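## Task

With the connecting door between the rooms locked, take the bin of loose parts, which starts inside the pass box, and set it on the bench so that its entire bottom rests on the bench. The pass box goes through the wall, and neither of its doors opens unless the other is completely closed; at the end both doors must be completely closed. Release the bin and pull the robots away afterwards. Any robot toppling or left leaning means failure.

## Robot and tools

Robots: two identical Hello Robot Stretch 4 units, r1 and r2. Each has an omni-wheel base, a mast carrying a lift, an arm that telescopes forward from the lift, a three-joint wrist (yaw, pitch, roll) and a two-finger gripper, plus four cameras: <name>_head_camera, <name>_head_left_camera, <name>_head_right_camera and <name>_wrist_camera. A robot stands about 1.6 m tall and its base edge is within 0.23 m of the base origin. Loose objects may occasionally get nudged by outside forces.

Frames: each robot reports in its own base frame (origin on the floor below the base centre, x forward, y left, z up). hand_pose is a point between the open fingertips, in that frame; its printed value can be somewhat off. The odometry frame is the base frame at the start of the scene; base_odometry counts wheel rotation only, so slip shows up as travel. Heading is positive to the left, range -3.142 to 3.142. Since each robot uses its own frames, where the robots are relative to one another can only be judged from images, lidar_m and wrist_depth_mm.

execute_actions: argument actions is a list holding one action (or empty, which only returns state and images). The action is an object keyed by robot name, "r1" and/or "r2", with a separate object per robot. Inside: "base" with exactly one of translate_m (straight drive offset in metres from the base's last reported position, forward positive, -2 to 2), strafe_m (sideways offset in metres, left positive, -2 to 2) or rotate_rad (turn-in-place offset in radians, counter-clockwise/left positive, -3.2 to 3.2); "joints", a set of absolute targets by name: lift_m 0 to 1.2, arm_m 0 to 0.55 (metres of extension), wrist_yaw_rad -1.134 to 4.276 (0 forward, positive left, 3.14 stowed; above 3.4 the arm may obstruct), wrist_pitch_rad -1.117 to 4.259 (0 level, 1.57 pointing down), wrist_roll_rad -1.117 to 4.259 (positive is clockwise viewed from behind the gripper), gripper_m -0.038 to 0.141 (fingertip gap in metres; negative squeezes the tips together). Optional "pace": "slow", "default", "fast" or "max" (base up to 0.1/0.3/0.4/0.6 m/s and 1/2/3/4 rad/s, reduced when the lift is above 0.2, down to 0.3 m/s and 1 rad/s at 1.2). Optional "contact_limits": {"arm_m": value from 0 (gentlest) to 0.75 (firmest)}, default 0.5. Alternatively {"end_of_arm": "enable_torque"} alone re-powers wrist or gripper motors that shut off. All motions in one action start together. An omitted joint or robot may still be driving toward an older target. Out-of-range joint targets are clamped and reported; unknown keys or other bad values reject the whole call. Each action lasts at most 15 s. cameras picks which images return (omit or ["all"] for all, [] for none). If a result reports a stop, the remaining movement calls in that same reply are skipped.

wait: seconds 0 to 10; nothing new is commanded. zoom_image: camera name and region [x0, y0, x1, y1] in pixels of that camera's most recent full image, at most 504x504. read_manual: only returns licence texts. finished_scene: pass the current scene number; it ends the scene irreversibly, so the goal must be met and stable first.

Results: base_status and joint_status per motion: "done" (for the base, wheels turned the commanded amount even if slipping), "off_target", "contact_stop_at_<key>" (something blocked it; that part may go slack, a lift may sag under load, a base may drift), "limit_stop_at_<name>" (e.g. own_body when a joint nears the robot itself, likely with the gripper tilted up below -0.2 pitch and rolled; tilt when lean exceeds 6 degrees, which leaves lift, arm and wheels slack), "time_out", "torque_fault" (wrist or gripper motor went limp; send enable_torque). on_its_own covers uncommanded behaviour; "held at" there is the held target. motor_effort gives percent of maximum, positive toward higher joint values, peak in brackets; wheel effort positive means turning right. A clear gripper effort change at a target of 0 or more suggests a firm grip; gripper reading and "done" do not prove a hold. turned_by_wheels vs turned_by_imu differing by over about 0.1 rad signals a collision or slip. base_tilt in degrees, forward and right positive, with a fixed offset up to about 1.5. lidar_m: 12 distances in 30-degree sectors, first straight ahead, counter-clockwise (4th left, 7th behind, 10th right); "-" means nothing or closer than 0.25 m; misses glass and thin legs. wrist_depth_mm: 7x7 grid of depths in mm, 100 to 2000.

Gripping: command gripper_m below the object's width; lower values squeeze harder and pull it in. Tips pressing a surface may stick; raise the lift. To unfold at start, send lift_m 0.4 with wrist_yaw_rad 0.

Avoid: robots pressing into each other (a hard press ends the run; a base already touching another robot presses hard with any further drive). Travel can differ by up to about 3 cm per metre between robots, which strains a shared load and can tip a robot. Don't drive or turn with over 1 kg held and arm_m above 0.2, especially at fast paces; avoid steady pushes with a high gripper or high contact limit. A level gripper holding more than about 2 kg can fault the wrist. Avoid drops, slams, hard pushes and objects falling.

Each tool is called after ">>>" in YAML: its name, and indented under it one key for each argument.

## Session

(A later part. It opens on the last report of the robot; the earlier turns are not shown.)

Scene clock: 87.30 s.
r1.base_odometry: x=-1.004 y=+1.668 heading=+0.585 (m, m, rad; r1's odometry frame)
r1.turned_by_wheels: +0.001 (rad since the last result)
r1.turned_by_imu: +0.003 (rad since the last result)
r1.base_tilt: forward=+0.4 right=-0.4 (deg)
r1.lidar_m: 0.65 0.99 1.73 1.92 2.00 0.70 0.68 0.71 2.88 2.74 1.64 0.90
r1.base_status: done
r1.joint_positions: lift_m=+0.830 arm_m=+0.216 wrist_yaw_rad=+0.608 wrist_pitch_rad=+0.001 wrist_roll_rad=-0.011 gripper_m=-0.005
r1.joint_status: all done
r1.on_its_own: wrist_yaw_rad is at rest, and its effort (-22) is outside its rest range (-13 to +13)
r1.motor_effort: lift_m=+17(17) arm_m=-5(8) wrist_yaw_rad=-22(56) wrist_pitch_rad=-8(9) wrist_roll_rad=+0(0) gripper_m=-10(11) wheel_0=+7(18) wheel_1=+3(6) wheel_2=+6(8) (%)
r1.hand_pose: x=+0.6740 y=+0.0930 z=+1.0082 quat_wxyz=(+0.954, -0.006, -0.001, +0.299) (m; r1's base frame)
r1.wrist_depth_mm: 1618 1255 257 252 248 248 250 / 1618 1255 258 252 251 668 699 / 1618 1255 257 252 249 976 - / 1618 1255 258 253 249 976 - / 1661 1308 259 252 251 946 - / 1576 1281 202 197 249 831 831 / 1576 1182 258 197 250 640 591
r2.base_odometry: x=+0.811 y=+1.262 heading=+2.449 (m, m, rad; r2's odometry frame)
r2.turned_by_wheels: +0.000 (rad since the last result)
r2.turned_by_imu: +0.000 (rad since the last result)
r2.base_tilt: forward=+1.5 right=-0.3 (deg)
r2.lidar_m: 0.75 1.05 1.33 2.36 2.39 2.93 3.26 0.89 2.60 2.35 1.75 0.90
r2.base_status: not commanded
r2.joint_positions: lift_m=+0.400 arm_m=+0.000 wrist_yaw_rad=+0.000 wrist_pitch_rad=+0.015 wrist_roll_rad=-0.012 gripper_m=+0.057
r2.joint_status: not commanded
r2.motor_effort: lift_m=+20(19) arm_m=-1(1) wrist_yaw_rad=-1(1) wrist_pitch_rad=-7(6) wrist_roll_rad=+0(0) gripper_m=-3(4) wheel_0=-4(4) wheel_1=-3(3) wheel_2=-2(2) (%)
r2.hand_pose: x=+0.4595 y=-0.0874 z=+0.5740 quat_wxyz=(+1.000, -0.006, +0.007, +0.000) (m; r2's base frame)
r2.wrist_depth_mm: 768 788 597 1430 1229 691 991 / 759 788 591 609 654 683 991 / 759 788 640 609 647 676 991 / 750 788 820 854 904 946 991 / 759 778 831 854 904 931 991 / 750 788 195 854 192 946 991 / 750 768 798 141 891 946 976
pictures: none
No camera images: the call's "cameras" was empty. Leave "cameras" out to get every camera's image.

>>> execute_actions:
  actions:
    - {"r1": {"base": {"strafe_m": -0.09}, "joints": {"arm_m": 0.1335}, "pace": "slow"}}
  cameras: []

Scene clock: 89.73 s.
r1.base_odometry: x=-0.955 y=+1.593 heading=+0.587 (m, m, rad; r1's odometry frame)
r1.turned_by_wheels: +0.001 (rad since the last result)
r1.turned_by_imu: +0.004 (rad since the last result)
r1.base_tilt: forward=+0.4 right=-0.4 (deg)
r1.lidar_m: 0.57 0.59 1.69 2.01 2.13 0.72 0.69 3.23 2.76 2.68 1.63 0.97
r1.base_status: done
r1.joint_positions: lift_m=+0.830 arm_m=+0.134 wrist_yaw_rad=+0.614 wrist_pitch_rad=+0.001 wrist_roll_rad=-0.011 gripper_m=-0.005
r1.joint_status: all done
r1.on_its_own: wrist_yaw_rad is at rest, and its effort (-41) is outside its rest range (-13 to +13)
r1.motor_effort: lift_m=+17(17) arm_m=-3(4) wrist_yaw_rad=-41(44) wrist_pitch_rad=-10(10) wrist_roll_rad=-1(0) gripper_m=-10(11) wheel_0=+10(18) wheel_1=+3(4) wheel_2=+4(4) (%)
r1.hand_pose: x=+0.5911 y=+0.0948 z=+1.0080 quat_wxyz=(+0.953, -0.006, -0.001, +0.302) (m; r1's base frame)
r1.wrist_depth_mm: 1808 1397 250 256 264 270 278 / 1708 1430 250 259 621 691 676 / 1708 1464 250 257 831 1060 946 / 1708 1397 251 255 842 - - / 1808 1430 253 257 809 1098 - / 1708 1464 204 201 809 778 750 / 1808 1336 248 199 260 676 634
r2.base_odometry: x=+0.811 y=+1.262 heading=+2.449 (m, m, rad; r2's odometry frame)
r2.turned_by_wheels: +0.000 (rad since the last result)
r2.turned_by_imu: +0.000 (rad since the last result)
r2.base_tilt: forward=+1.6 right=-0.4 (deg)
r2.lidar_m: 0.77 1.05 1.29 2.36 2.39 2.97 3.29 0.88 2.64 2.35 1.77 0.89
r2.base_status: not commanded
r2.joint_positions: lift_m=+0.400 arm_m=+0.000 wrist_yaw_rad=+0.000 wrist_pitch_rad=+0.015 wrist_roll_rad=-0.012 gripper_m=+0.057
r2.joint_status: not commanded
r2.motor_effort: lift_m=+20(19) arm_m=-1(1) wrist_yaw_rad=+0(0) wrist_pitch_rad=-6(6) wrist_roll_rad=+0(0) gripper_m=-3(4) wheel_0=-4(5) wheel_1=-3(3) wheel_2=-2(2) (%)
r2.hand_pose: x=+0.4595 y=-0.0874 z=+0.5740 quat_wxyz=(+1.000, -0.006, +0.007, +0.000) (m; r2's base frame)
r2.wrist_depth_mm: 759 788 597 1618 1255 691 1008 / 768 798 597 609 647 683 991 / 759 778 634 615 640 676 991 / 759 778 820 854 904 946 976 / 741 768 831 842 904 931 991 / 759 778 195 854 192 931 991 / 750 768 809 141 891 946 976
pictures: none
No camera images: the call's "cameras" was empty. Leave "cameras" out to get every camera's image.

>>> execute_actions:
  actions: []
  cameras: ["r1_wrist_camera", "r1_head_camera"]

Scene clock: 90.00 s.
r1.base_odometry: x=-0.955 y=+1.593 heading=+0.587 (m, m, rad; r1's odometry frame)
r1.turned_by_wheels: +0.000 (rad since the last result)
r1.turned_by_imu: +0.000 (rad since the last result)
r1.base_tilt: forward=+0.4 right=-0.4 (deg)
r1.lidar_m: 0.52 0.57 1.71 2.01 2.12 0.69 0.67 3.26 2.75 2.68 1.64 0.93
r1.base_status: done
r1.joint_positions: lift_m=+0.830 arm_m=+0.134 wrist_yaw_rad=+0.614 wrist_pitch_rad=+0.001 wrist_roll_rad=-0.011 gripper_m=-0.005
r1.joint_status: all done
r1.on_its_own: wrist_yaw_rad is at rest, and its effort (-41) is outside its rest range (-13 to +13)
r1.motor_effort: lift_m=+17(17) arm_m=-3(4) wrist_yaw_rad=-41(44) wrist_pitch_rad=-12(10) wrist_roll_rad=+0(0) gripper_m=-9(11) wheel_0=+10(18) wheel_1=+3(4) wheel_2=+4(4) (%)
r1.hand_pose: x=+0.5911 y=+0.0948 z=+1.0080 quat_wxyz=(+0.953, -0.006, -0.001, +0.302) (m; r1's base frame)
r1.wrist_depth_mm: 1808 1430 250 256 264 272 276 / 1756 1430 250 256 615 683 691 / 1808 1397 251 256 842 1078 960 / 1756 1464 252 256 820 - - / 1708 1464 252 257 809 1098 - / 1756 1464 204 201 809 778 750 / 1756 1336 248 198 259 683 634
r2.base_odometry: x=+0.811 y=+1.262 heading=+2.449 (m, m, rad; r2's odometry frame)
r2.turned_by_wheels: +0.000 (rad since the last result)
r2.turned_by_imu: +0.000 (rad since the last result)
r2.base_tilt: forward=+1.5 right=-0.5 (deg)
r2.lidar_m: 0.76 1.04 1.30 2.36 2.40 2.95 3.27 0.90 2.61 2.34 1.76 0.89
r2.base_status: not commanded
r2.joint_positions: lift_m=+0.400 arm_m=+0.000 wrist_yaw_rad=+0.000 wrist_pitch_rad=+0.015 wrist_roll_rad=-0.012 gripper_m=+0.057
r2.joint_status: not commanded
r2.motor_effort: lift_m=+19(19) arm_m=-1(1) wrist_yaw_rad=+0(0) wrist_pitch_rad=-6(6) wrist_roll_rad=+0(0) gripper_m=-5(4) wheel_0=-4(5) wheel_1=-3(3) wheel_2=-2(2) (%)
r2.hand_pose: x=+0.4595 y=-0.0874 z=+0.5740 quat_wxyz=(+1.000, -0.006, +0.007, +0.000) (m; r2's base frame)
r2.wrist_depth_mm: 759 788 591 1618 1229 691 1008 / 759 788 597 609 647 683 991 / 759 778 640 615 640 668 991 / 750 788 809 854 904 946 991 / 750 788 809 854 878 946 991 / 750 788 195 854 192 931 991 / 759 768 809 141 891 931 976
pictures: r1_head_camera, r1_wrist_camera
camera_calibration (this result's frames):
r1_wrist_camera: T_world_to_cam=[[0.577304, -0.816027, -0.0286453, -0.227657], [-0.00879915, 0.0288623, -0.999545, 1.07352], [0.816482, 0.577293, 0.009482, -0.32358], [0, 0, 0, 1]] pos_world=[0.405071, -0.0299577, 1.06958]
Images, in order (width x height): r1_head_camera 420x560, r1_wrist_camera 616x392.

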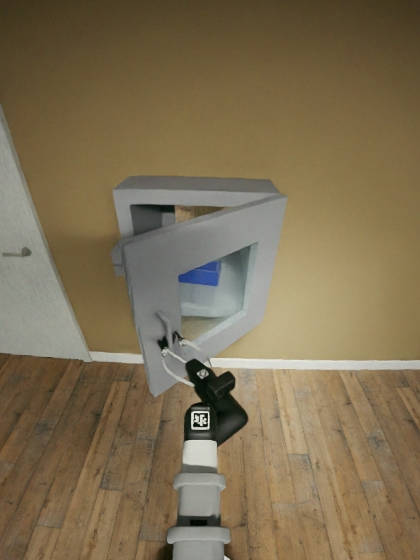

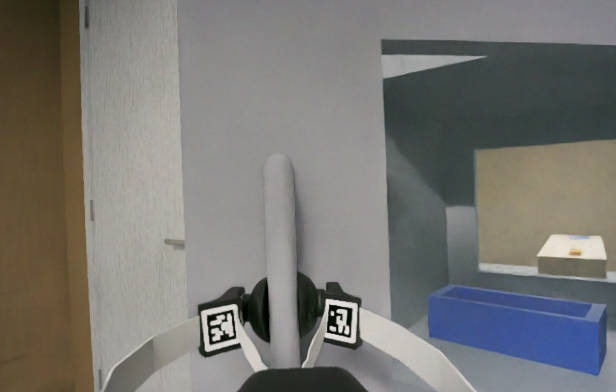

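>>> execute_actions:
  actions:
    - {"r1": {"base": {"strafe_m": -0.10}, "joints": {"arm_m": 0.066}, "pace": "slow"}}
  cameras: ["r1_wrist_camera"]

Scene clock: 92.73 s.
r1.base_odometry: x=-0.899 y=+1.510 heading=+0.588 (m, m, rad; r1's odometry frame)
r1.turned_by_wheels: +0.001 (rad since the last result)
r1.turned_by_imu: +0.003 (rad since the last result)
r1.base_tilt: forward=+0.4 right=-0.4 (deg)
r1.lidar_m: 0.49 0.49 1.71 2.10 1.01 0.72 0.70 3.24 2.66 2.57 1.60 1.21
r1.base_status: done
r1.joint_positions: lift_m=+0.830 arm_m=+0.066 wrist_yaw_rad=+0.613 wrist_pitch_rad=+0.002 wrist_roll_rad=-0.011 gripper_m=-0.005
r1.joint_status: all done
r1.on_its_own: wrist_yaw_rad is at rest, and its effort (-37) is outside its rest range (-13 to +13)
r1.motor_effort: lift_m=+17(18) arm_m=-2(4) wrist_yaw_rad=-37(41) wrist_pitch_rad=-9(14) wrist_roll_rad=+0(0) gripper_m=-9(10) wheel_0=+10(13) wheel_1=+2(3) wheel_2=+2(3) (%)
r1.hand_pose: x=+0.5236 y=+0.0944 z=+1.0078 quat_wxyz=(+0.953, -0.006, -0.001, +0.302) (m; r1's base frame)
r1.wrist_depth_mm: 1921 1576 245 264 286 312 340 / 1863 1537 245 266 699 676 707 / 1808 1576 245 264 991 1138 991 / 1863 1537 245 263 1078 - - / 1808 1618 245 263 1060 - - / 1863 1618 193 201 878 809 878 / 1863 159 239 198 277 661 668
r2.base_odometry: x=+0.811 y=+1.262 heading=+2.449 (m, m, rad; r2's odometry frame)
r2.turned_by_wheels: +0.000 (rad since the last result)
r2.turned_by_imu: +0.000 (rad since the last result)
r2.base_tilt: forward=+1.6 right=-0.4 (deg)
r2.lidar_m: 0.77 1.05 1.29 2.37 2.39 2.95 3.26 0.88 2.63 2.33 1.75 0.89
r2.base_status: not commanded
r2.joint_positions: lift_m=+0.400 arm_m=+0.000 wrist_yaw_rad=+0.000 wrist_pitch_rad=+0.015 wrist_roll_rad=-0.012 gripper_m=+0.057
r2.joint_status: not commanded
r2.motor_effort: lift_m=+19(19) arm_m=-1(1) wrist_yaw_rad=+0(1) wrist_pitch_rad=-6(6) wrist_roll_rad=+0(1) gripper_m=-3(2) wheel_0=-4(5) wheel_1=-3(3) wheel_2=-2(2) (%)
r2.hand_pose: x=+0.4595 y=-0.0874 z=+0.5740 quat_wxyz=(+1.000, -0.006, +0.007, +0.000) (m; r2's base frame)
r2.wrist_depth_mm: 759 778 597 - 1229 691 991 / 759 778 597 615 654 683 991 / 759 788 627 609 634 676 991 / 759 788 831 866 891 931 991 / 750 788 820 854 891 931 991 / 750 778 195 854 192 931 991 / 750 768 809 141 891 931 991
pictures: r1_wrist_camera
camera_calibration (this result's frames):
r1_wrist_camera: T_world_to_cam=[[0.576097, -0.816879, -0.0286465, -0.18833], [-0.00940474, 0.0284199, -0.999552, 1.07307], [0.817327, 0.576108, 0.00869007, -0.267769], [0, 0, 0, 1]] pos_world=[0.337443, -0.0300756, 1.06952]
Images, in order (width x height): r1_wrist_camera 616x392.

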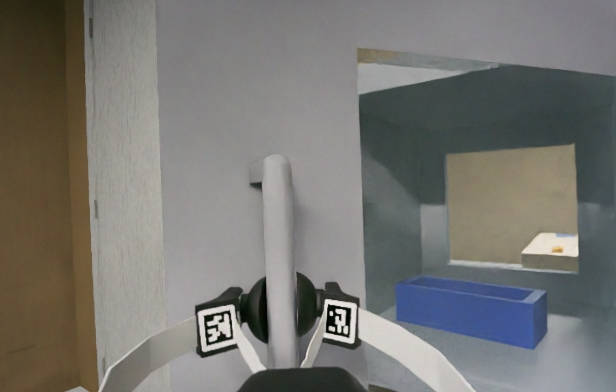

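>>> execute_actions:
  actions:
    - {"r1": {"base": {"strafe_m": -0.114}, "joints": {"arm_m": 0.026}, "pace": "slow"}}
  cameras: ["r1_wrist_camera", "r1_head_camera"]

Scene clock: 95.53 s.
r1.base_odometry: x=-0.836 y=+1.415 heading=+0.588 (m, m, rad; r1's odometry frame)
r1.turned_by_wheels: +0.000 (rad since the last result)
r1.turned_by_imu: +0.002 (rad since the last result)
r1.base_tilt: forward=+0.4 right=-0.4 (deg)
r1.lidar_m: 0.42 0.41 1.70 2.23 1.00 0.73 0.70 3.27 2.52 2.44 1.64 1.21
r1.base_status: done
r1.joint_positions: lift_m=+0.830 arm_m=+0.026 wrist_yaw_rad=+0.600 wrist_pitch_rad=+0.001 wrist_roll_rad=-0.011 gripper_m=-0.005
r1.joint_status: all done
r1.motor_effort: lift_m=+17(17) arm_m=-3(2) wrist_yaw_rad=+0(36) wrist_pitch_rad=-8(16) wrist_roll_rad=+0(0) gripper_m=-6(9) wheel_0=+1(12) wheel_1=-1(8) wheel_2=+2(3) (%)
r1.hand_pose: x=+0.4848 y=+0.0908 z=+1.0081 quat_wxyz=(+0.955, -0.006, -0.001, +0.296) (m; r1's base frame)
r1.wrist_depth_mm: 1921 202 218 253 304 375 480 / 1921 201 219 253 732 404 480 / 1983 202 217 253 1205 1138 492 / - 201 213 252 1308 - 488 / 1921 200 216 252 1281 - 484 / 1983 208 208 187 891 891 484 / 1983 208 204 177 699 683 477
r2.base_odometry: x=+0.811 y=+1.262 heading=+2.449 (m, m, rad; r2's odometry frame)
r2.turned_by_wheels: +0.000 (rad since the last result)
r2.turned_by_imu: +0.000 (rad since the last result)
r2.base_tilt: forward=+1.5 right=-0.4 (deg)
r2.lidar_m: 0.78 1.04 1.30 2.35 2.40 2.95 3.27 0.89 2.60 2.35 1.77 0.88
r2.base_status: not commanded
r2.joint_positions: lift_m=+0.400 arm_m=+0.000 wrist_yaw_rad=+0.000 wrist_pitch_rad=+0.015 wrist_roll_rad=-0.012 gripper_m=+0.057
r2.joint_status: not commanded
r2.motor_effort: lift_m=+20(19) arm_m=-1(1) wrist_yaw_rad=-2(1) wrist_pitch_rad=-6(6) wrist_roll_rad=+0(0) gripper_m=-5(3) wheel_0=-4(4) wheel_1=-3(3) wheel_2=-2(2) (%)
r2.hand_pose: x=+0.4595 y=-0.0874 z=+0.5740 quat_wxyz=(+1.000, -0.006, +0.007, +0.000) (m; r2's base frame)
r2.wrist_depth_mm: 750 778 597 - 1229 683 1008 / 750 788 591 615 647 676 1008 / 759 788 634 615 640 676 991 / 750 788 820 854 878 931 991 / 750 778 820 854 891 946 991 / 750 778 195 854 193 931 976 / 750 768 809 141 878 946 976
pictures: r1_head_camera, r1_wrist_camera
camera_calibration (this result's frames):
r1_wrist_camera: T_world_to_cam=[[0.565756, -0.824075, -0.0286461, -0.163271], [-0.00816108, 0.0291427, -0.999542, 1.07244], [0.824533, 0.56573, 0.00976233, -0.237615], [0, 0, 0, 1]] pos_world=[0.297045, -0.0313755, 1.06959]
Images, in order (width x height): r1_head_camera 420x560, r1_wrist_camera 616x392.

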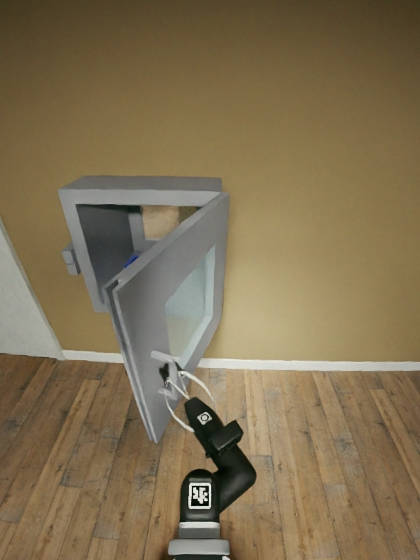

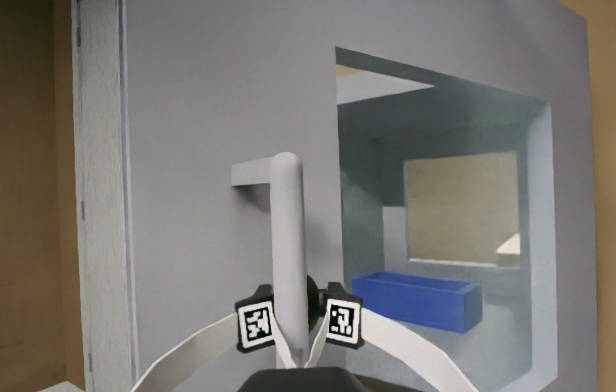

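>>> execute_actions:
  actions:
    - {"r1": {"base": {"strafe_m": -0.12}, "joints": {"arm_m": 0.03}, "pace": "slow"}}
  cameras: ["r1_wrist_camera", "r1_head_camera"]

Scene clock: 98.30 s.
r1.base_odometry: x=-0.770 y=+1.315 heading=+0.588 (m, m, rad; r1's odometry frame)
r1.turned_by_wheels: +0.000 (rad since the last result)
r1.turned_by_imu: +0.002 (rad since the last result)
r1.base_tilt: forward=+0.4 right=-0.4 (deg)
r1.lidar_m: 0.41 0.37 1.70 2.35 1.00 0.74 0.95 3.26 2.41 2.34 1.61 1.19
r1.base_status: done
r1.joint_positions: lift_m=+0.830 arm_m=+0.029 wrist_yaw_rad=+0.604 wrist_pitch_rad=+0.001 wrist_roll_rad=-0.011 gripper_m=-0.005
r1.joint_status: all done
r1.motor_effort: lift_m=+17(17) arm_m=+6(12) wrist_yaw_rad=-13(16) wrist_pitch_rad=-9(10) wrist_roll_rad=+0(0) gripper_m=-4(7) wheel_0=+4(8) wheel_1=+3(3) wheel_2=-1(2) (%)
r1.hand_pose: x=+0.4869 y=+0.0920 z=+1.0081 quat_wxyz=(+0.955, -0.006, -0.001, +0.298) (m; r1's base frame)
r1.wrist_depth_mm: - 177 214 267 355 574 732 / - 178 213 301 413 525 741 / - 177 206 946 1229 559 732 / - 177 200 1118 - 559 741 / - 176 205 1138 1366 597 741 / - 175 187 187 931 591 741 / - 163 193 165 707 544 759
r2.base_odometry: x=+0.811 y=+1.262 heading=+2.449 (m, m, rad; r2's odometry frame)
r2.turned_by_wheels: +0.000 (rad since the last result)
r2.turned_by_imu: +0.000 (rad since the last result)
r2.base_tilt: forward=+1.5 right=-0.3 (deg)
r2.lidar_m: 0.77 1.05 1.30 2.35 2.35 2.95 3.26 0.90 2.64 2.32 1.75 0.89
r2.base_status: not commanded
r2.joint_positions: lift_m=+0.400 arm_m=+0.000 wrist_yaw_rad=+0.000 wrist_pitch_rad=+0.015 wrist_roll_rad=-0.012 gripper_m=+0.057
r2.joint_status: not commanded
r2.motor_effort: lift_m=+20(20) arm_m=-1(1) wrist_yaw_rad=+0(0) wrist_pitch_rad=-6(6) wrist_roll_rad=+1(1) gripper_m=-5(3) wheel_0=-5(4) wheel_1=-3(3) wheel_2=-2(2) (%)
r2.hand_pose: x=+0.4595 y=-0.0874 z=+0.5740 quat_wxyz=(+1.000, -0.006, +0.007, +0.000) (m; r2's base frame)
r2.wrist_depth_mm: 768 788 597 - 1229 699 976 / 750 788 597 609 647 683 1008 / 759 788 634 615 640 676 991 / 759 778 831 854 904 946 991 / 750 788 820 854 891 946 991 / 750 788 195 854 192 931 991 / 750 768 798 141 891 931 991
pictures: r1_head_camera, r1_wrist_camera
camera_calibration (this result's frames):
r1_wrist_camera: T_world_to_cam=[[0.569286, -0.82164, -0.0286459, -0.165388], [-0.0082806, 0.029111, -0.999542, 1.07249], [0.822098, 0.569262, 0.0097688, -0.239192], [0, 0, 0, 1]] pos_world=[0.299673, -0.0309477, 1.06959]
Images, in order (width x height): r1_head_camera 420x560, r1_wrist_camera 616x392.

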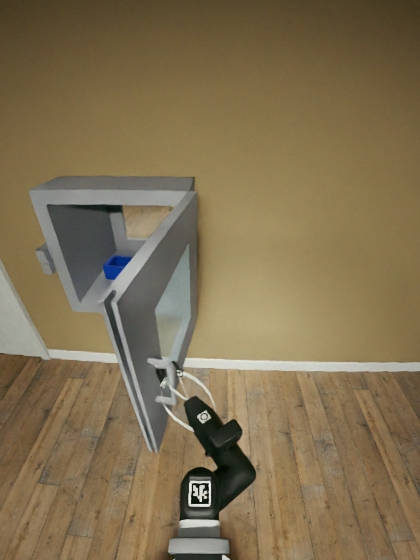

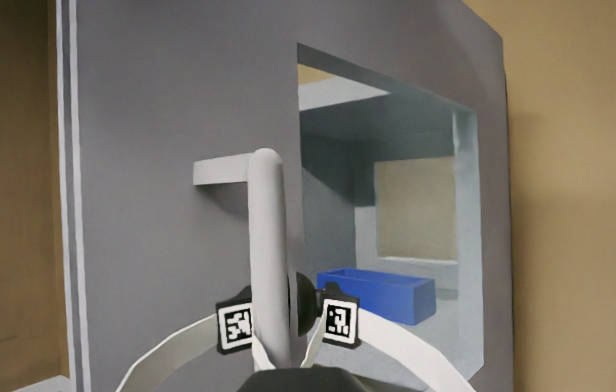

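>>> execute_actions:
  actions:
    - {"r1": {"base": {"strafe_m": -0.08}, "joints": {"arm_m": 0.045}, "pace": "slow"}}
  cameras: ["r1_wrist_camera", "r1_head_camera"]

Scene clock: 100.90 s.
r1.base_odometry: x=-0.725 y=+1.249 heading=+0.589 (m, m, rad; r1's odometry frame)
r1.turned_by_wheels: +0.000 (rad since the last result)
r1.turned_by_imu: +0.001 (rad since the last result)
r1.base_tilt: forward=+0.4 right=-0.4 (deg)
r1.lidar_m: 0.42 0.38 1.73 2.43 1.03 0.77 1.34 3.12 2.34 2.24 1.63 1.21
r1.base_status: done
r1.joint_positions: lift_m=+0.830 arm_m=+0.043 wrist_yaw_rad=+0.601 wrist_pitch_rad=+0.000 wrist_roll_rad=-0.011 gripper_m=-0.005
r1.joint_status: all done
r1.motor_effort: lift_m=+18(17) arm_m=+9(11) wrist_yaw_rad=-5(22) wrist_pitch_rad=-8(10) wrist_roll_rad=+1(0) gripper_m=-4(5) wheel_0=+4(14) wheel_1=+1(0) wheel_2=-3(4) (%)
r1.hand_pose: x=+0.5017 y=+0.0912 z=+1.0082 quat_wxyz=(+0.955, -0.006, -0.001, +0.296) (m; r1's base frame)
r1.wrist_depth_mm: 141 163 206 279 433 798 723 / 143 162 204 750 466 778 732 / 143 162 196 1098 946 798 723 / 144 161 190 1308 - 788 723 / 145 160 195 1205 1281 778 723 / 146 159 182 188 539 768 732 / 142 150 179 152 462 778 732
r2.base_odometry: x=+0.811 y=+1.262 heading=+2.449 (m, m, rad; r2's odometry frame)
r2.turned_by_wheels: +0.000 (rad since the last result)
r2.turned_by_imu: +0.000 (rad since the last result)
r2.base_tilt: forward=+1.4 right=-0.4 (deg)
r2.lidar_m: 0.78 1.02 1.33 2.35 2.40 2.95 3.26 0.91 2.63 2.35 1.78 0.87
r2.base_status: not commanded
r2.joint_positions: lift_m=+0.400 arm_m=+0.000 wrist_yaw_rad=+0.000 wrist_pitch_rad=+0.015 wrist_roll_rad=-0.012 gripper_m=+0.057
r2.joint_status: not commanded
r2.motor_effort: lift_m=+20(20) arm_m=-1(1) wrist_yaw_rad=+0(1) wrist_pitch_rad=-6(6) wrist_roll_rad=+0(0) gripper_m=-4(3) wheel_0=-5(4) wheel_1=-3(3) wheel_2=-2(2) (%)
r2.hand_pose: x=+0.4595 y=-0.0874 z=+0.5740 quat_wxyz=(+1.000, -0.006, +0.007, +0.000) (m; r2's base frame)
r2.wrist_depth_mm: 759 788 597 - 1229 691 1008 / 759 788 591 609 647 676 1008 / 750 788 634 621 634 676 1008 / 768 778 820 854 904 931 991 / 750 778 820 854 891 931 976 / 750 788 196 854 191 946 991 / 750 768 809 141 904 931 991
pictures: r1_head_camera, r1_wrist_camera
camera_calibration (this result's frames):
r1_wrist_camera: T_world_to_cam=[[0.566903, -0.823286, -0.0286457, -0.173163], [-0.00792387, 0.029322, -0.999539, 1.07253], [0.823746, 0.566869, 0.0100991, -0.251843], [0, 0, 0, 1]] pos_world=[0.314119, -0.0312493, 1.06962]
Images, in order (width x height): r1_head_camera 420x560, r1_wrist_camera 616x392.

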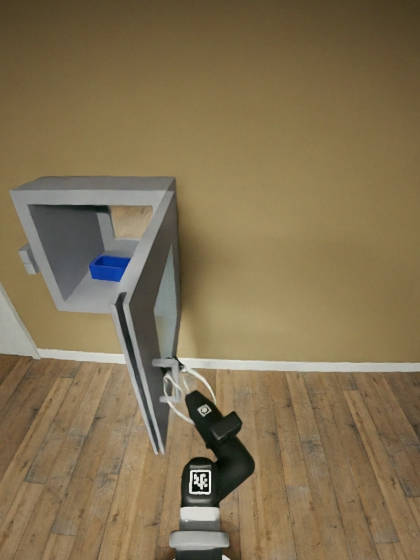

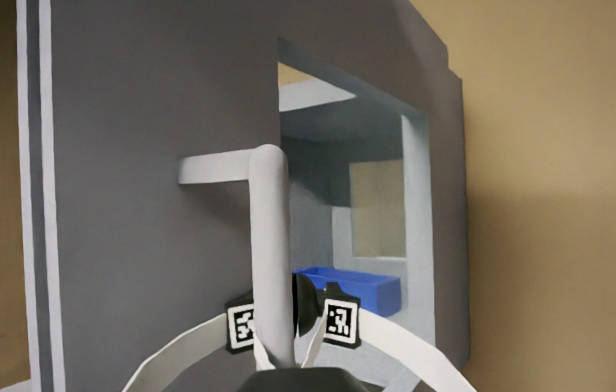

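>>> execute_actions:
  actions:
    - {"r1": {"joints": {"gripper_m": 0.06}, "pace": "slow"}}
  cameras: ["r1_wrist_camera", "r1_head_camera"]

Scene clock: 163.83 s.
r1.base_odometry: x=-0.725 y=+1.249 heading=+0.589 (m, m, rad; r1's odometry frame)
r1.turned_by_wheels: +0.000 (rad since the last result)
r1.turned_by_imu: +0.001 (rad since the last result)
r1.base_tilt: forward=+0.4 right=-0.4 (deg)
r1.lidar_m: 0.43 0.37 1.72 2.44 1.00 0.77 1.36 3.14 2.32 2.25 1.61 1.22
r1.base_status: not commanded
r1.joint_positions: lift_m=+0.830 arm_m=+0.044 wrist_yaw_rad=+0.597 wrist_pitch_rad=+0.001 wrist_roll_rad=-0.011 gripper_m=+0.060
r1.joint_status: all done
r1.motor_effort: lift_m=+17(17) arm_m=+6(9) wrist_yaw_rad=+8(9) wrist_pitch_rad=-10(9) wrist_roll_rad=+0(1) gripper_m=+1(3) wheel_0=+2(3) wheel_1=+1(1) wheel_2=-3(3) (%)
r1.hand_pose: x=+0.5025 y=+0.0899 z=+1.0081 quat_wxyz=(+0.956, -0.006, -0.001, +0.294) (m; r1's base frame)
r1.wrist_depth_mm: 150 178 224 300 455 798 715 / 150 178 223 768 473 788 715 / 152 177 215 1205 960 788 723 / 152 177 170 1336 - 798 723 / 151 175 198 1255 1255 798 715 / 150 175 174 946 208 778 732 / 151 164 160 254 539 788 732
r2.base_odometry: x=+0.811 y=+1.262 heading=+2.449 (m, m, rad; r2's odometry frame)
r2.turned_by_wheels: +0.000 (rad since the last result)
r2.turned_by_imu: +0.001 (rad since the last result)
r2.base_tilt: forward=+1.6 right=-0.4 (deg)
r2.lidar_m: 0.77 1.05 1.31 2.36 2.39 2.95 3.27 0.88 2.62 2.34 1.77 0.91
r2.base_status: not commanded
r2.joint_positions: lift_m=+0.400 arm_m=+0.000 wrist_yaw_rad=+0.000 wrist_pitch_rad=+0.015 wrist_roll_rad=-0.012 gripper_m=+0.057
r2.joint_status: not commanded
r2.motor_effort: lift_m=+19(19) arm_m=-1(1) wrist_yaw_rad=+0(0) wrist_pitch_rad=-6(6) wrist_roll_rad=+1(1) gripper_m=-3(4) wheel_0=-4(4) wheel_1=-3(3) wheel_2=-2(2) (%)
r2.hand_pose: x=+0.4595 y=-0.0874 z=+0.5740 quat_wxyz=(+1.000, -0.006, +0.007, +0.000) (m; r2's base frame)
r2.wrist_depth_mm: 759 788 597 - 1229 691 991 / 759 788 597 609 654 683 991 / 750 788 634 615 647 676 1008 / 750 788 820 854 891 946 991 / 750 778 820 854 904 931 1008 / 750 788 195 866 192 946 976 / 750 759 809 141 891 931 991
pictures: r1_head_camera, r1_wrist_camera
camera_calibration (this result's frames):
r1_wrist_camera: T_world_to_cam=[[0.56324, -0.825797, -0.0286459, -0.172602], [-0.00795888, 0.0292445, -0.999541, 1.07254], [0.826255, 0.563209, 0.00989926, -0.25251], [0, 0, 0, 1]] pos_world=[0.31439, -0.0316846, 1.0696]
Images, in order (width x height): r1_head_camera 420x560, r1_wrist_camera 616x392.

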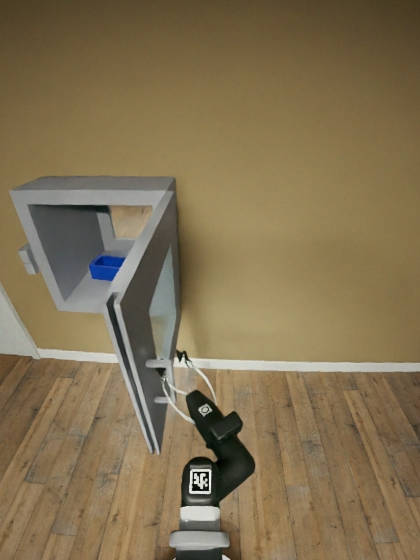

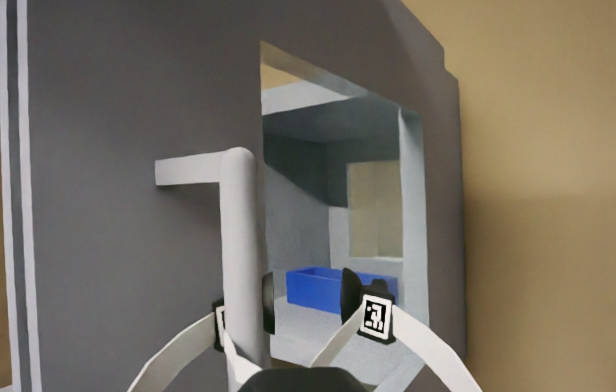

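>>> execute_actions:
  actions:
    - {"r1": {"base": {"strafe_m": -0.02}, "joints": {"arm_m": 0.0}, "pace": "slow"}}
  cameras: ["r1_wrist_camera"]

Scene clock: 169.30 s.
r1.base_odometry: x=-0.714 y=+1.232 heading=+0.589 (m, m, rad; r1's odometry frame)
r1.turned_by_wheels: +0.000 (rad since the last result)
r1.turned_by_imu: +0.001 (rad since the last result)
r1.base_tilt: forward=+0.4 right=-0.4 (deg)
r1.lidar_m: 0.41 0.37 1.71 2.45 1.00 0.77 1.49 3.11 2.31 2.22 1.64 1.19
r1.base_status: done
r1.joint_positions: lift_m=+0.830 arm_m=+0.001 wrist_yaw_rad=+0.600 wrist_pitch_rad=+0.001 wrist_roll_rad=-0.011 gripper_m=+0.060
r1.joint_status: all done
r1.motor_effort: lift_m=+17(17) arm_m=-5(6) wrist_yaw_rad=+1(16) wrist_pitch_rad=-6(10) wrist_roll_rad=-1(0) gripper_m=-1(3) wheel_0=+0(7) wheel_1=-1(8) wheel_2=+1(3) (%)
r1.hand_pose: x=+0.4594 y=+0.0906 z=+1.0081 quat_wxyz=(+0.955, -0.006, -0.001, +0.295) (m; r1's base frame)
r1.wrist_depth_mm: - 208 256 342 508 831 741 / - 208 254 373 508 820 741 / - 207 253 1229 931 831 750 / - 206 228 1336 - 820 759 / - 205 242 1255 1060 831 759 / - 204 205 1042 204 831 768 / - 198 233 182 559 820 768
r2.base_odometry: x=+0.811 y=+1.262 heading=+2.449 (m, m, rad; r2's odometry frame)
r2.turned_by_wheels: +0.000 (rad since the last result)
r2.turned_by_imu: +0.001 (rad since the last result)
r2.base_tilt: forward=+1.5 right=-0.5 (deg)
r2.lidar_m: 0.74 1.06 1.31 2.36 2.39 2.96 3.26 0.88 2.62 2.36 1.74 0.89
r2.base_status: not commanded
r2.joint_positions: lift_m=+0.400 arm_m=+0.000 wrist_yaw_rad=+0.000 wrist_pitch_rad=+0.015 wrist_roll_rad=-0.012 gripper_m=+0.057
r2.joint_status: not commanded
r2.motor_effort: lift_m=+20(20) arm_m=-1(1) wrist_yaw_rad=+0(0) wrist_pitch_rad=-6(6) wrist_roll_rad=+0(0) gripper_m=-4(4) wheel_0=-5(4) wheel_1=-3(3) wheel_2=-2(2) (%)
r2.hand_pose: x=+0.4595 y=-0.0874 z=+0.5740 quat_wxyz=(+1.000, -0.006, +0.007, +0.000) (m; r2's base frame)
r2.wrist_depth_mm: 759 788 597 - 1205 691 1008 / 759 788 597 615 654 683 991 / 750 788 627 615 647 668 991 / 759 788 820 866 891 946 976 / 750 788 809 854 891 946 976 / 750 778 195 842 192 931 976 / 750 768 809 141 891 931 991
pictures: r1_wrist_camera
camera_calibration (this result's frames):
r1_wrist_camera: T_world_to_cam=[[0.565306, -0.824384, -0.0286471, -0.14877], [-0.00816064, 0.0291378, -0.999542, 1.07223], [0.824841, 0.565281, 0.00974425, -0.21663], [0, 0, 0, 1]] pos_world=[0.271536, -0.0314294, 1.06959]
Images, in order (width x height): r1_wrist_camera 616x392.

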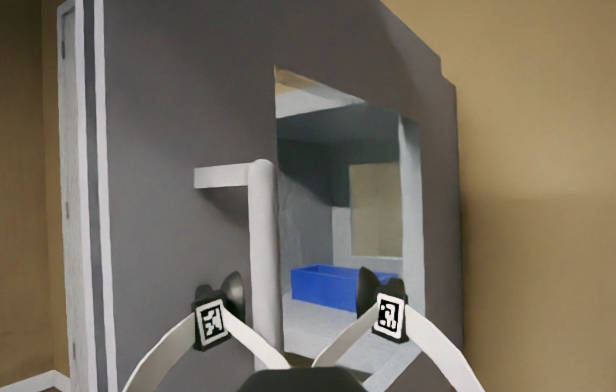

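>>> execute_actions:
  actions:
    - {"r1": {"base": {"translate_m": -0.2}}}
  cameras: []

>>> execute_actions:
  actions:
    - {"r1": {"base": {"strafe_m": 0.6}, "joints": {"wrist_yaw_rad": 0.0}}}
  cameras: ["r1_wrist_camera", "r1_head_camera"]

Scene clock: 172.53 s.
r1.base_odometry: x=-0.881 y=+1.121 heading=+0.588 (m, m, rad; r1's odometry frame)
r1.turned_by_wheels: +0.000 (rad since the last result)
r1.turned_by_imu: +0.001 (rad since the last result)
r1.base_tilt: forward=+0.4 right=-0.4 (deg)
r1.lidar_m: 0.58 0.58 2.02 2.44 0.71 0.61 1.53 3.06 2.31 2.21 1.89 1.41
r1.base_status: done
r1.joint_positions: lift_m=+0.830 arm_m=+0.001 wrist_yaw_rad=+0.600 wrist_pitch_rad=+0.001 wrist_roll_rad=-0.011 gripper_m=+0.060
r1.joint_status: not commanded
r1.motor_effort: lift_m=+17(17) arm_m=-5(5) wrist_yaw_rad=+1(1) wrist_pitch_rad=-10(11) wrist_roll_rad=+0(1) gripper_m=-2(0) wheel_0=-1(4) wheel_1=-1(1) wheel_2=-2(8) (%)
r1.hand_pose: x=+0.4593 y=+0.0906 z=+1.0081 quat_wxyz=(+0.955, -0.006, -0.001, +0.295) (m; r1's base frame)
r1.wrist_depth_mm: - 1983 1618 389 564 1008 904 / - 1921 1618 387 517 991 917 / - 1921 1618 382 661 976 931 / - - 1618 379 891 1008 917 / - - 1661 377 904 991 931 / - - 211 392 204 991 931 / - - 1661 259 462 960 931
r2.base_odometry: x=+0.811 y=+1.262 heading=+2.449 (m, m, rad; r2's odometry frame)
r2.turned_by_wheels: +0.000 (rad since the last result)
r2.turned_by_imu: +0.000 (rad since the last result)
r2.base_tilt: forward=+1.6 right=-0.3 (deg)
r2.lidar_m: 0.77 1.05 1.30 2.36 2.40 2.95 3.26 0.89 2.61 2.34 1.76 0.88
r2.base_status: not commanded
r2.joint_positions: lift_m=+0.400 arm_m=+0.000 wrist_yaw_rad=+0.000 wrist_pitch_rad=+0.015 wrist_roll_rad=-0.012 gripper_m=+0.057
r2.joint_status: not commanded
r2.motor_effort: lift_m=+19(20) arm_m=-1(1) wrist_yaw_rad=+0(0) wrist_pitch_rad=-7(6) wrist_roll_rad=+0(0) gripper_m=-4(3) wheel_0=-4(4) wheel_1=-3(3) wheel_2=-2(2) (%)
r2.hand_pose: x=+0.4595 y=-0.0874 z=+0.5740 quat_wxyz=(+1.000, -0.006, +0.007, +0.000) (m; r2's base frame)
r2.wrist_depth_mm: 759 788 597 - 1229 691 991 / 750 788 591 609 647 683 991 / 759 778 634 609 647 676 991 / 750 788 820 854 904 946 991 / 750 778 820 866 891 946 976 / 750 778 195 842 192 946 976 / 750 768 809 141 891 931 991
pictures: none
No camera images: the call's "cameras" was empty. Leave "cameras" out to get every camera's image.

Scene clock: 175.87 s.
r1.base_odometry: x=-1.214 y=+1.620 heading=+0.588 (m, m, rad; r1's odometry frame)
r1.turned_by_wheels: +0.000 (rad since the last result)
r1.turned_by_imu: -0.002 (rad since the last result)
r1.base_tilt: forward=+0.4 right=-0.4 (deg)
r1.lidar_m: 1.16 1.47 1.90 1.84 1.96 0.51 0.48 0.51 2.93 2.81 1.93 0.68
r1.base_status: done
r1.joint_positions: lift_m=+0.830 arm_m=+0.001 wrist_yaw_rad=+0.000 wrist_pitch_rad=+0.001 wrist_roll_rad=-0.011 gripper_m=+0.060
r1.joint_status: all done
r1.motor_effort: lift_m=+17(17) arm_m=-5(5) wrist_yaw_rad=-1(8) wrist_pitch_rad=-10(11) wrist_roll_rad=+0(0) gripper_m=-2(1) wheel_0=+1(8) wheel_1=-1(6) wheel_2=+0(1) (%)
r1.hand_pose: x=+0.4603 y=-0.0873 z=+1.0081 quat_wxyz=(+1.000, -0.006, +0.000, +0.000) (m; r1's base frame)
r1.wrist_depth_mm: 1160 1182 1182 1160 1160 1138 477 / 1160 1160 1138 1160 1138 691 484 / 1160 1205 1060 1255 1025 891 1205 / 1138 1182 1160 - 1182 1138 1160 / 1182 1182 1098 - 1229 1182 1160 / 1182 1205 210 1060 204 820 1160 / 1160 1160 1160 569 1205 627 525
r2.base_odometry: x=+0.811 y=+1.262 heading=+2.449 (m, m, rad; r2's odometry frame)
r2.turned_by_wheels: +0.000 (rad since the last result)
r2.turned_by_imu: +0.000 (rad since the last result)
r2.base_tilt: forward=+1.6 right=-0.3 (deg)
r2.lidar_m: 0.76 1.05 1.29 2.37 2.39 2.96 3.25 0.90 2.63 2.36 1.79 0.90
r2.base_status: not commanded
r2.joint_positions: lift_m=+0.400 arm_m=+0.000 wrist_yaw_rad=+0.000 wrist_pitch_rad=+0.015 wrist_roll_rad=-0.012 gripper_m=+0.057
r2.joint_status: not commanded
r2.motor_effort: lift_m=+20(19) arm_m=-1(1) wrist_yaw_rad=+0(0) wrist_pitch_rad=-6(6) wrist_roll_rad=+0(1) gripper_m=-2(3) wheel_0=-4(4) wheel_1=-3(3) wheel_2=-2(2) (%)
r2.hand_pose: x=+0.4595 y=-0.0874 z=+0.5740 quat_wxyz=(+1.000, -0.006, +0.007, +0.000) (m; r2's base frame)
r2.wrist_depth_mm: 759 788 597 - 1229 691 991 / 759 788 597 615 654 683 991 / 759 788 634 609 647 668 991 / 759 788 820 854 891 946 1008 / 750 778 809 854 891 931 991 / 750 778 195 854 192 931 991 / 750 768 809 141 904 931 976
pictures: r1_head_camera, r1_wrist_camera
camera_calibration (this result's frames):
r1_wrist_camera: T_world_to_cam=[[0.00198922, -0.999588, -0.0286475, -0.0519638], [0.00971599, 0.0286655, -0.999542, 1.06916], [0.999951, 0.00170997, 0.009769, -0.246713], [0, 0, 0, 1]] pos_world=[0.236416, -0.0821686, 1.06959]
Images, in order (width x height): r1_head_camera 420x560, r1_wrist_camera 616x392.

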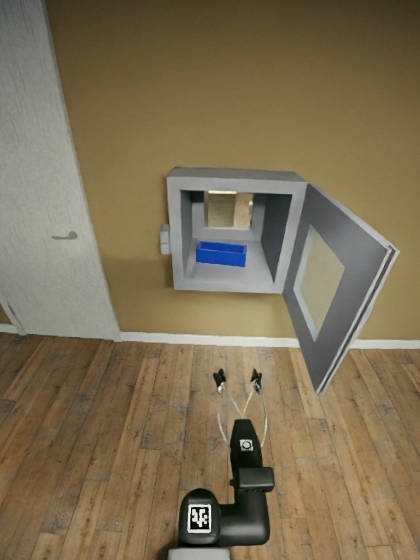

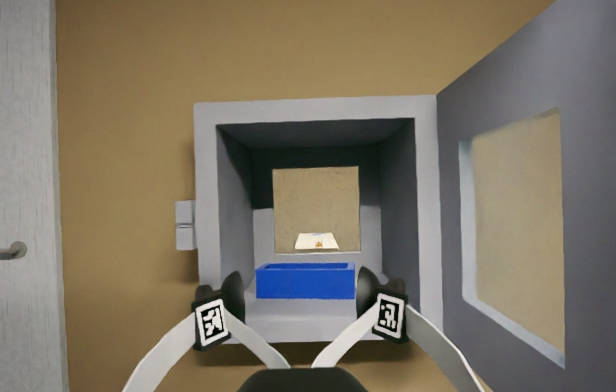

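>>> execute_actions:
  actions:
    - {"r1": {"base": {"translate_m": 0.4}, "joints": {"wrist_pitch_rad": 0.5, "lift_m": 0.85}}}
  cameras: ["r1_wrist_camera", "r1_head_camera"]

Scene clock: 180.03 s.
r1.base_odometry: x=-0.881 y=+1.842 heading=+0.588 (m, m, rad; r1's odometry frame)
r1.turned_by_wheels: +0.000 (rad since the last result)
r1.turned_by_imu: +0.000 (rad since the last result)
r1.base_tilt: forward=+0.4 right=-0.4 (deg)
r1.lidar_m: 0.76 0.78 1.44 1.84 1.94 0.92 0.89 3.49 2.90 2.86 0.41 0.59
r1.base_status: done
r1.joint_positions: lift_m=+0.850 arm_m=+0.001 wrist_yaw_rad=+0.000 wrist_pitch_rad=+0.502 wrist_roll_rad=-0.011 gripper_m=+0.060
r1.joint_status: all done
r1.motor_effort: lift_m=+21(24) arm_m=-5(5) wrist_yaw_rad=-1(1) wrist_pitch_rad=-6(7) wrist_roll_rad=+1(0) gripper_m=-1(2) wheel_0=+1(6) wheel_1=+2(3) wheel_2=+0(9) (%)
r1.hand_pose: x=+0.4247 y=-0.0874 z=+0.8893 quat_wxyz=(+0.969, -0.006, +0.248, +0.002) (m; r1's base frame)
r1.wrist_depth_mm: 492 512 960 - 991 597 492 / 741 544 831 1042 1025 597 500 / 798 615 788 768 788 603 496 / 842 842 640 640 640 634 500 / 931 917 931 931 931 917 504 / 991 1008 211 1025 204 1025 1008 / 1138 1118 1098 153 1118 1098 1098
r2.base_odometry: x=+0.811 y=+1.262 heading=+2.449 (m, m, rad; r2's odometry frame)
r2.turned_by_wheels: +0.000 (rad since the last result)
r2.turned_by_imu: +0.000 (rad since the last result)
r2.base_tilt: forward=+1.5 right=-0.3 (deg)
r2.lidar_m: 0.76 1.05 1.31 2.36 2.38 2.96 3.26 0.89 2.62 2.35 1.75 0.88
r2.base_status: not commanded
r2.joint_positions: lift_m=+0.400 arm_m=+0.000 wrist_yaw_rad=+0.000 wrist_pitch_rad=+0.015 wrist_roll_rad=-0.012 gripper_m=+0.057
r2.joint_status: not commanded
r2.motor_effort: lift_m=+19(20) arm_m=-1(1) wrist_yaw_rad=-1(0) wrist_pitch_rad=-6(6) wrist_roll_rad=+1(0) gripper_m=-2(3) wheel_0=-5(5) wheel_1=-3(3) wheel_2=-2(2) (%)
r2.hand_pose: x=+0.4595 y=-0.0874 z=+0.5740 quat_wxyz=(+1.000, -0.006, +0.007, +0.000) (m; r2's base frame)
r2.wrist_depth_mm: 759 788 591 - 1229 691 991 / 759 788 591 615 647 676 991 / 759 788 634 615 640 676 1008 / 750 788 831 854 904 946 991 / 750 788 820 866 904 946 991 / 750 788 195 854 191 946 991 / 750 768 809 141 891 946 991
pictures: r1_head_camera, r1_wrist_camera
camera_calibration (this result's frames):
r1_wrist_camera: T_world_to_cam=[[-0.0121696, -0.99959, -0.0259075, -0.0517837], [-0.471523, 0.0285846, -0.88139, 1.05007], [0.88177, 0.00148985, -0.471678, 0.268359], [0, 0, 0, 1]] pos_world=[0.25787, -0.082178, 1.05076]
Images, in order (width x height): r1_head_camera 420x560, r1_wrist_camera 616x392.

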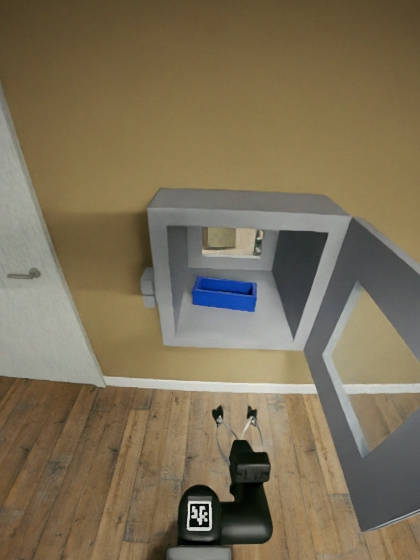

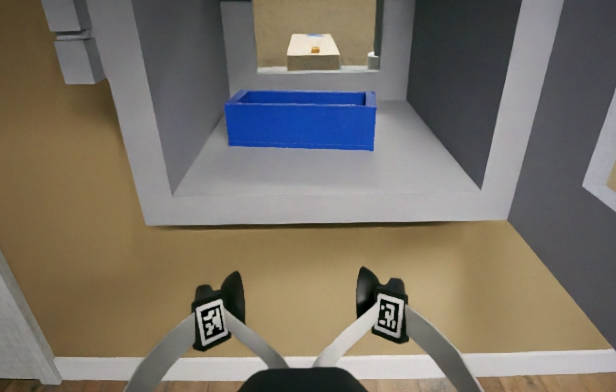

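>>> zoom_image:
  camera: "r1_wrist_camera"
  region: [190, 60, 410, 170]

>>> zoom_image:
  camera: "r1_head_camera"
  region: [140, 180, 340, 360]

Region (190, 60, 410, 170) of r1_wrist_camera's 616x392 image, scaled by 2.291.

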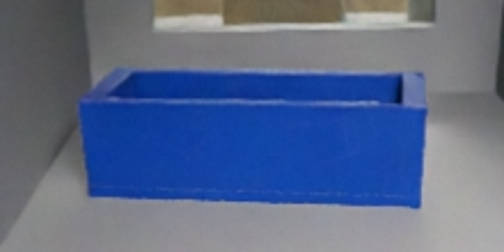

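Region (140, 180, 340, 360) of r1_head_camera's 420x560 image, scaled by 2.520, with more detail than that image has; it fills the top 454 rows of this view, and the rest is white.

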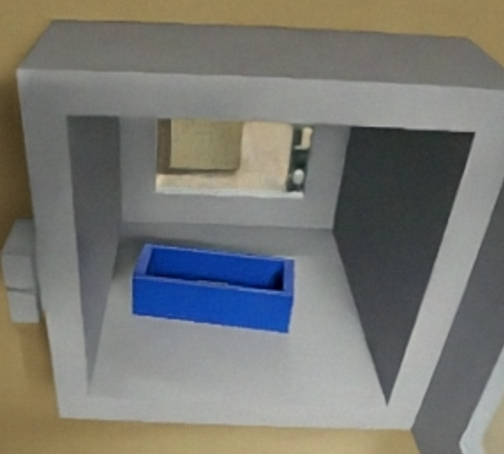

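>>> execute_actions:
  actions:
    - {"r1": {"joints": {"lift_m": 0.9, "wrist_pitch_rad": 1.57, "wrist_yaw_rad": 1.57, "wrist_roll_rad": 0.0, "gripper_m": 0.14}}}
  cameras: ["r1_wrist_camera", "r1_head_camera"]

Scene clock: 192.97 s.
r1.base_odometry: x=-0.881 y=+1.842 heading=+0.588 (m, m, rad; r1's odometry frame)
r1.turned_by_wheels: +0.000 (rad since the last result)
r1.turned_by_imu: +0.001 (rad since the last result)
r1.base_tilt: forward=+0.4 right=-0.4 (deg)
r1.lidar_m: 0.76 0.79 1.43 1.83 1.94 0.91 0.89 3.50 2.95 2.86 0.44 0.55
r1.base_status: not commanded
r1.joint_positions: lift_m=+0.900 arm_m=+0.001 wrist_yaw_rad=+1.569 wrist_pitch_rad=+1.570 wrist_roll_rad=+0.000 gripper_m=+0.140
r1.joint_status: all done
r1.motor_effort: lift_m=+22(23) arm_m=-5(5) wrist_yaw_rad=+1(7) wrist_pitch_rad=+2(1) wrist_roll_rad=-2(0) gripper_m=+1(2) wheel_0=+1(1) wheel_1=+2(2) wheel_2=+0(0) (%)
r1.hand_pose: x=+0.2592 y=+0.0002 z=+0.7895 quat_wxyz=(+0.501, -0.499, +0.500, +0.500) (m; r1's base frame)
r1.wrist_depth_mm: 991 1008 991 1008 991 1008 1025 / 976 1008 991 991 1008 1008 1008 / 1008 976 1008 1008 1025 1025 1042 / 1008 778 778 1008 1008 1008 1042 / 991 798 788 1008 1008 1008 991 / 564 209 788 1008 1025 209 1008 / 991 991 991 150 1025 1025 1025
r2.base_odometry: x=+0.811 y=+1.262 heading=+2.449 (m, m, rad; r2's odometry frame)
r2.turned_by_wheels: +0.000 (rad since the last result)
r2.turned_by_imu: +0.001 (rad since the last result)
r2.base_tilt: forward=+1.4 right=-0.4 (deg)
r2.lidar_m: 0.76 1.04 1.32 2.36 2.40 2.93 3.26 0.88 2.59 2.36 1.77 0.88
r2.base_status: not commanded
r2.joint_positions: lift_m=+0.400 arm_m=+0.000 wrist_yaw_rad=+0.000 wrist_pitch_rad=+0.015 wrist_roll_rad=-0.012 gripper_m=+0.057
r2.joint_status: not commanded
r2.motor_effort: lift_m=+20(20) arm_m=-1(1) wrist_yaw_rad=+1(1) wrist_pitch_rad=-5(6) wrist_roll_rad=+0(1) gripper_m=-3(4) wheel_0=-5(4) wheel_1=-3(3) wheel_2=-2(2) (%)
r2.hand_pose: x=+0.4595 y=-0.0874 z=+0.5740 quat_wxyz=(+1.000, -0.006, +0.007, +0.000) (m; r2's base frame)
r2.wrist_depth_mm: 759 798 591 1983 1229 683 1008 / 750 788 597 609 647 683 991 / 750 788 634 615 640 676 991 / 750 788 820 842 891 946 976 / 750 788 820 854 904 946 991 / 759 778 195 866 192 931 991 / 759 768 809 141 891 946 976
pictures: r1_head_camera, r1_wrist_camera
camera_calibration (this result's frames):
r1_wrist_camera: T_world_to_cam=[[0.999141, -0.0414005, -0.00165139, -0.25031], [-0.0414172, -0.999073, -0.011779, 0.0837701], [-0.00116221, 0.0118373, -0.999929, 1.01304], [0, 0, 0, 1]] pos_world=[0.254742, 0.0613378, 1.01354]
Images, in order (width x height): r1_head_camera 420x560, r1_wrist_camera 616x392.

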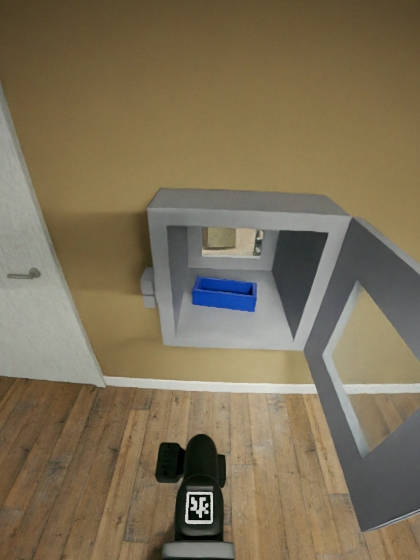

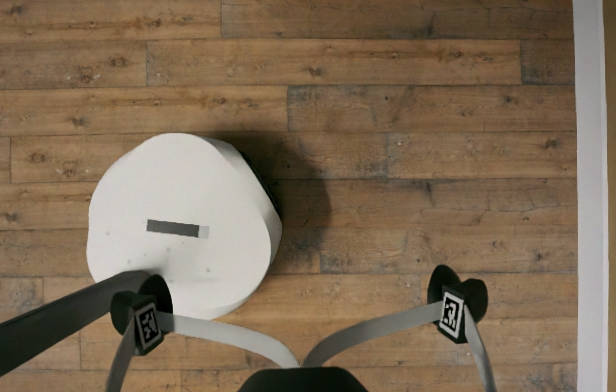

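>>> execute_actions:
  actions:
    - {"r1": {"base": {"strafe_m": -0.25}}}
  cameras: ["r1_head_camera"]

Scene clock: 195.33 s.
r1.base_odometry: x=-0.742 y=+1.634 heading=+0.588 (m, m, rad; r1's odometry frame)
r1.turned_by_wheels: +0.000 (rad since the last result)
r1.turned_by_imu: +0.002 (rad since the last result)
r1.base_tilt: forward=+0.4 right=-0.4 (deg)
r1.lidar_m: 0.64 0.81 1.40 2.08 2.18 0.90 0.88 3.49 2.68 2.61 0.25 0.25
r1.base_status: done
r1.joint_positions: lift_m=+0.900 arm_m=+0.001 wrist_yaw_rad=+1.570 wrist_pitch_rad=+1.570 wrist_roll_rad=+0.000 gripper_m=+0.140
r1.joint_status: not commanded
r1.motor_effort: lift_m=+21(21) arm_m=-5(5) wrist_yaw_rad=+1(2) wrist_pitch_rad=+0(2) wrist_roll_rad=-1(1) gripper_m=+1(1) wheel_0=-1(9) wheel_1=+1(9) wheel_2=+0(0) (%)
r1.hand_pose: x=+0.2592 y=+0.0002 z=+0.7896 quat_wxyz=(+0.500, -0.500, +0.500, +0.500) (m; r1's base frame)
r1.wrist_depth_mm: 1008 1008 991 1008 1025 1008 1025 / 1008 1008 1025 991 1008 991 1025 / 991 1008 1008 1008 991 1008 1025 / 991 798 798 1008 1008 1025 1025 / 991 788 788 1008 991 1025 1025 / 554 208 778 991 1008 210 1008 / 991 1008 1008 150 991 1025 1008
r2.base_odometry: x=+0.811 y=+1.262 heading=+2.449 (m, m, rad; r2's odometry frame)
r2.turned_by_wheels: +0.000 (rad since the last result)
r2.turned_by_imu: +0.000 (rad since the last result)
r2.base_tilt: forward=+1.6 right=-0.5 (deg)
r2.lidar_m: 0.76 1.05 1.31 2.38 2.38 2.93 3.26 0.90 2.62 2.35 1.76 0.87
r2.base_status: not commanded
r2.joint_positions: lift_m=+0.400 arm_m=+0.000 wrist_yaw_rad=+0.000 wrist_pitch_rad=+0.015 wrist_roll_rad=-0.012 gripper_m=+0.057
r2.joint_status: not commanded
r2.motor_effort: lift_m=+19(20) arm_m=-1(1) wrist_yaw_rad=+0(1) wrist_pitch_rad=-6(6) wrist_roll_rad=+1(0) gripper_m=-4(4) wheel_0=-4(5) wheel_1=-3(3) wheel_2=-2(2) (%)
r2.hand_pose: x=+0.4595 y=-0.0874 z=+0.5740 quat_wxyz=(+1.000, -0.006, +0.007, +0.000) (m; r2's base frame)
r2.wrist_depth_mm: 759 798 597 - 1205 683 991 / 768 788 591 615 647 683 991 / 750 788 627 609 640 676 991 / 750 788 820 854 891 946 991 / 750 778 809 854 891 946 976 / 759 778 195 854 192 946 991 / 750 768 820 141 878 931 991
pictures: r1_head_camera
Images, in order (width x height): r1_head_camera 420x560.

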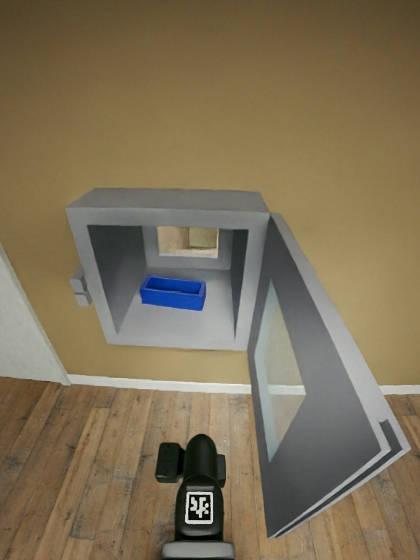

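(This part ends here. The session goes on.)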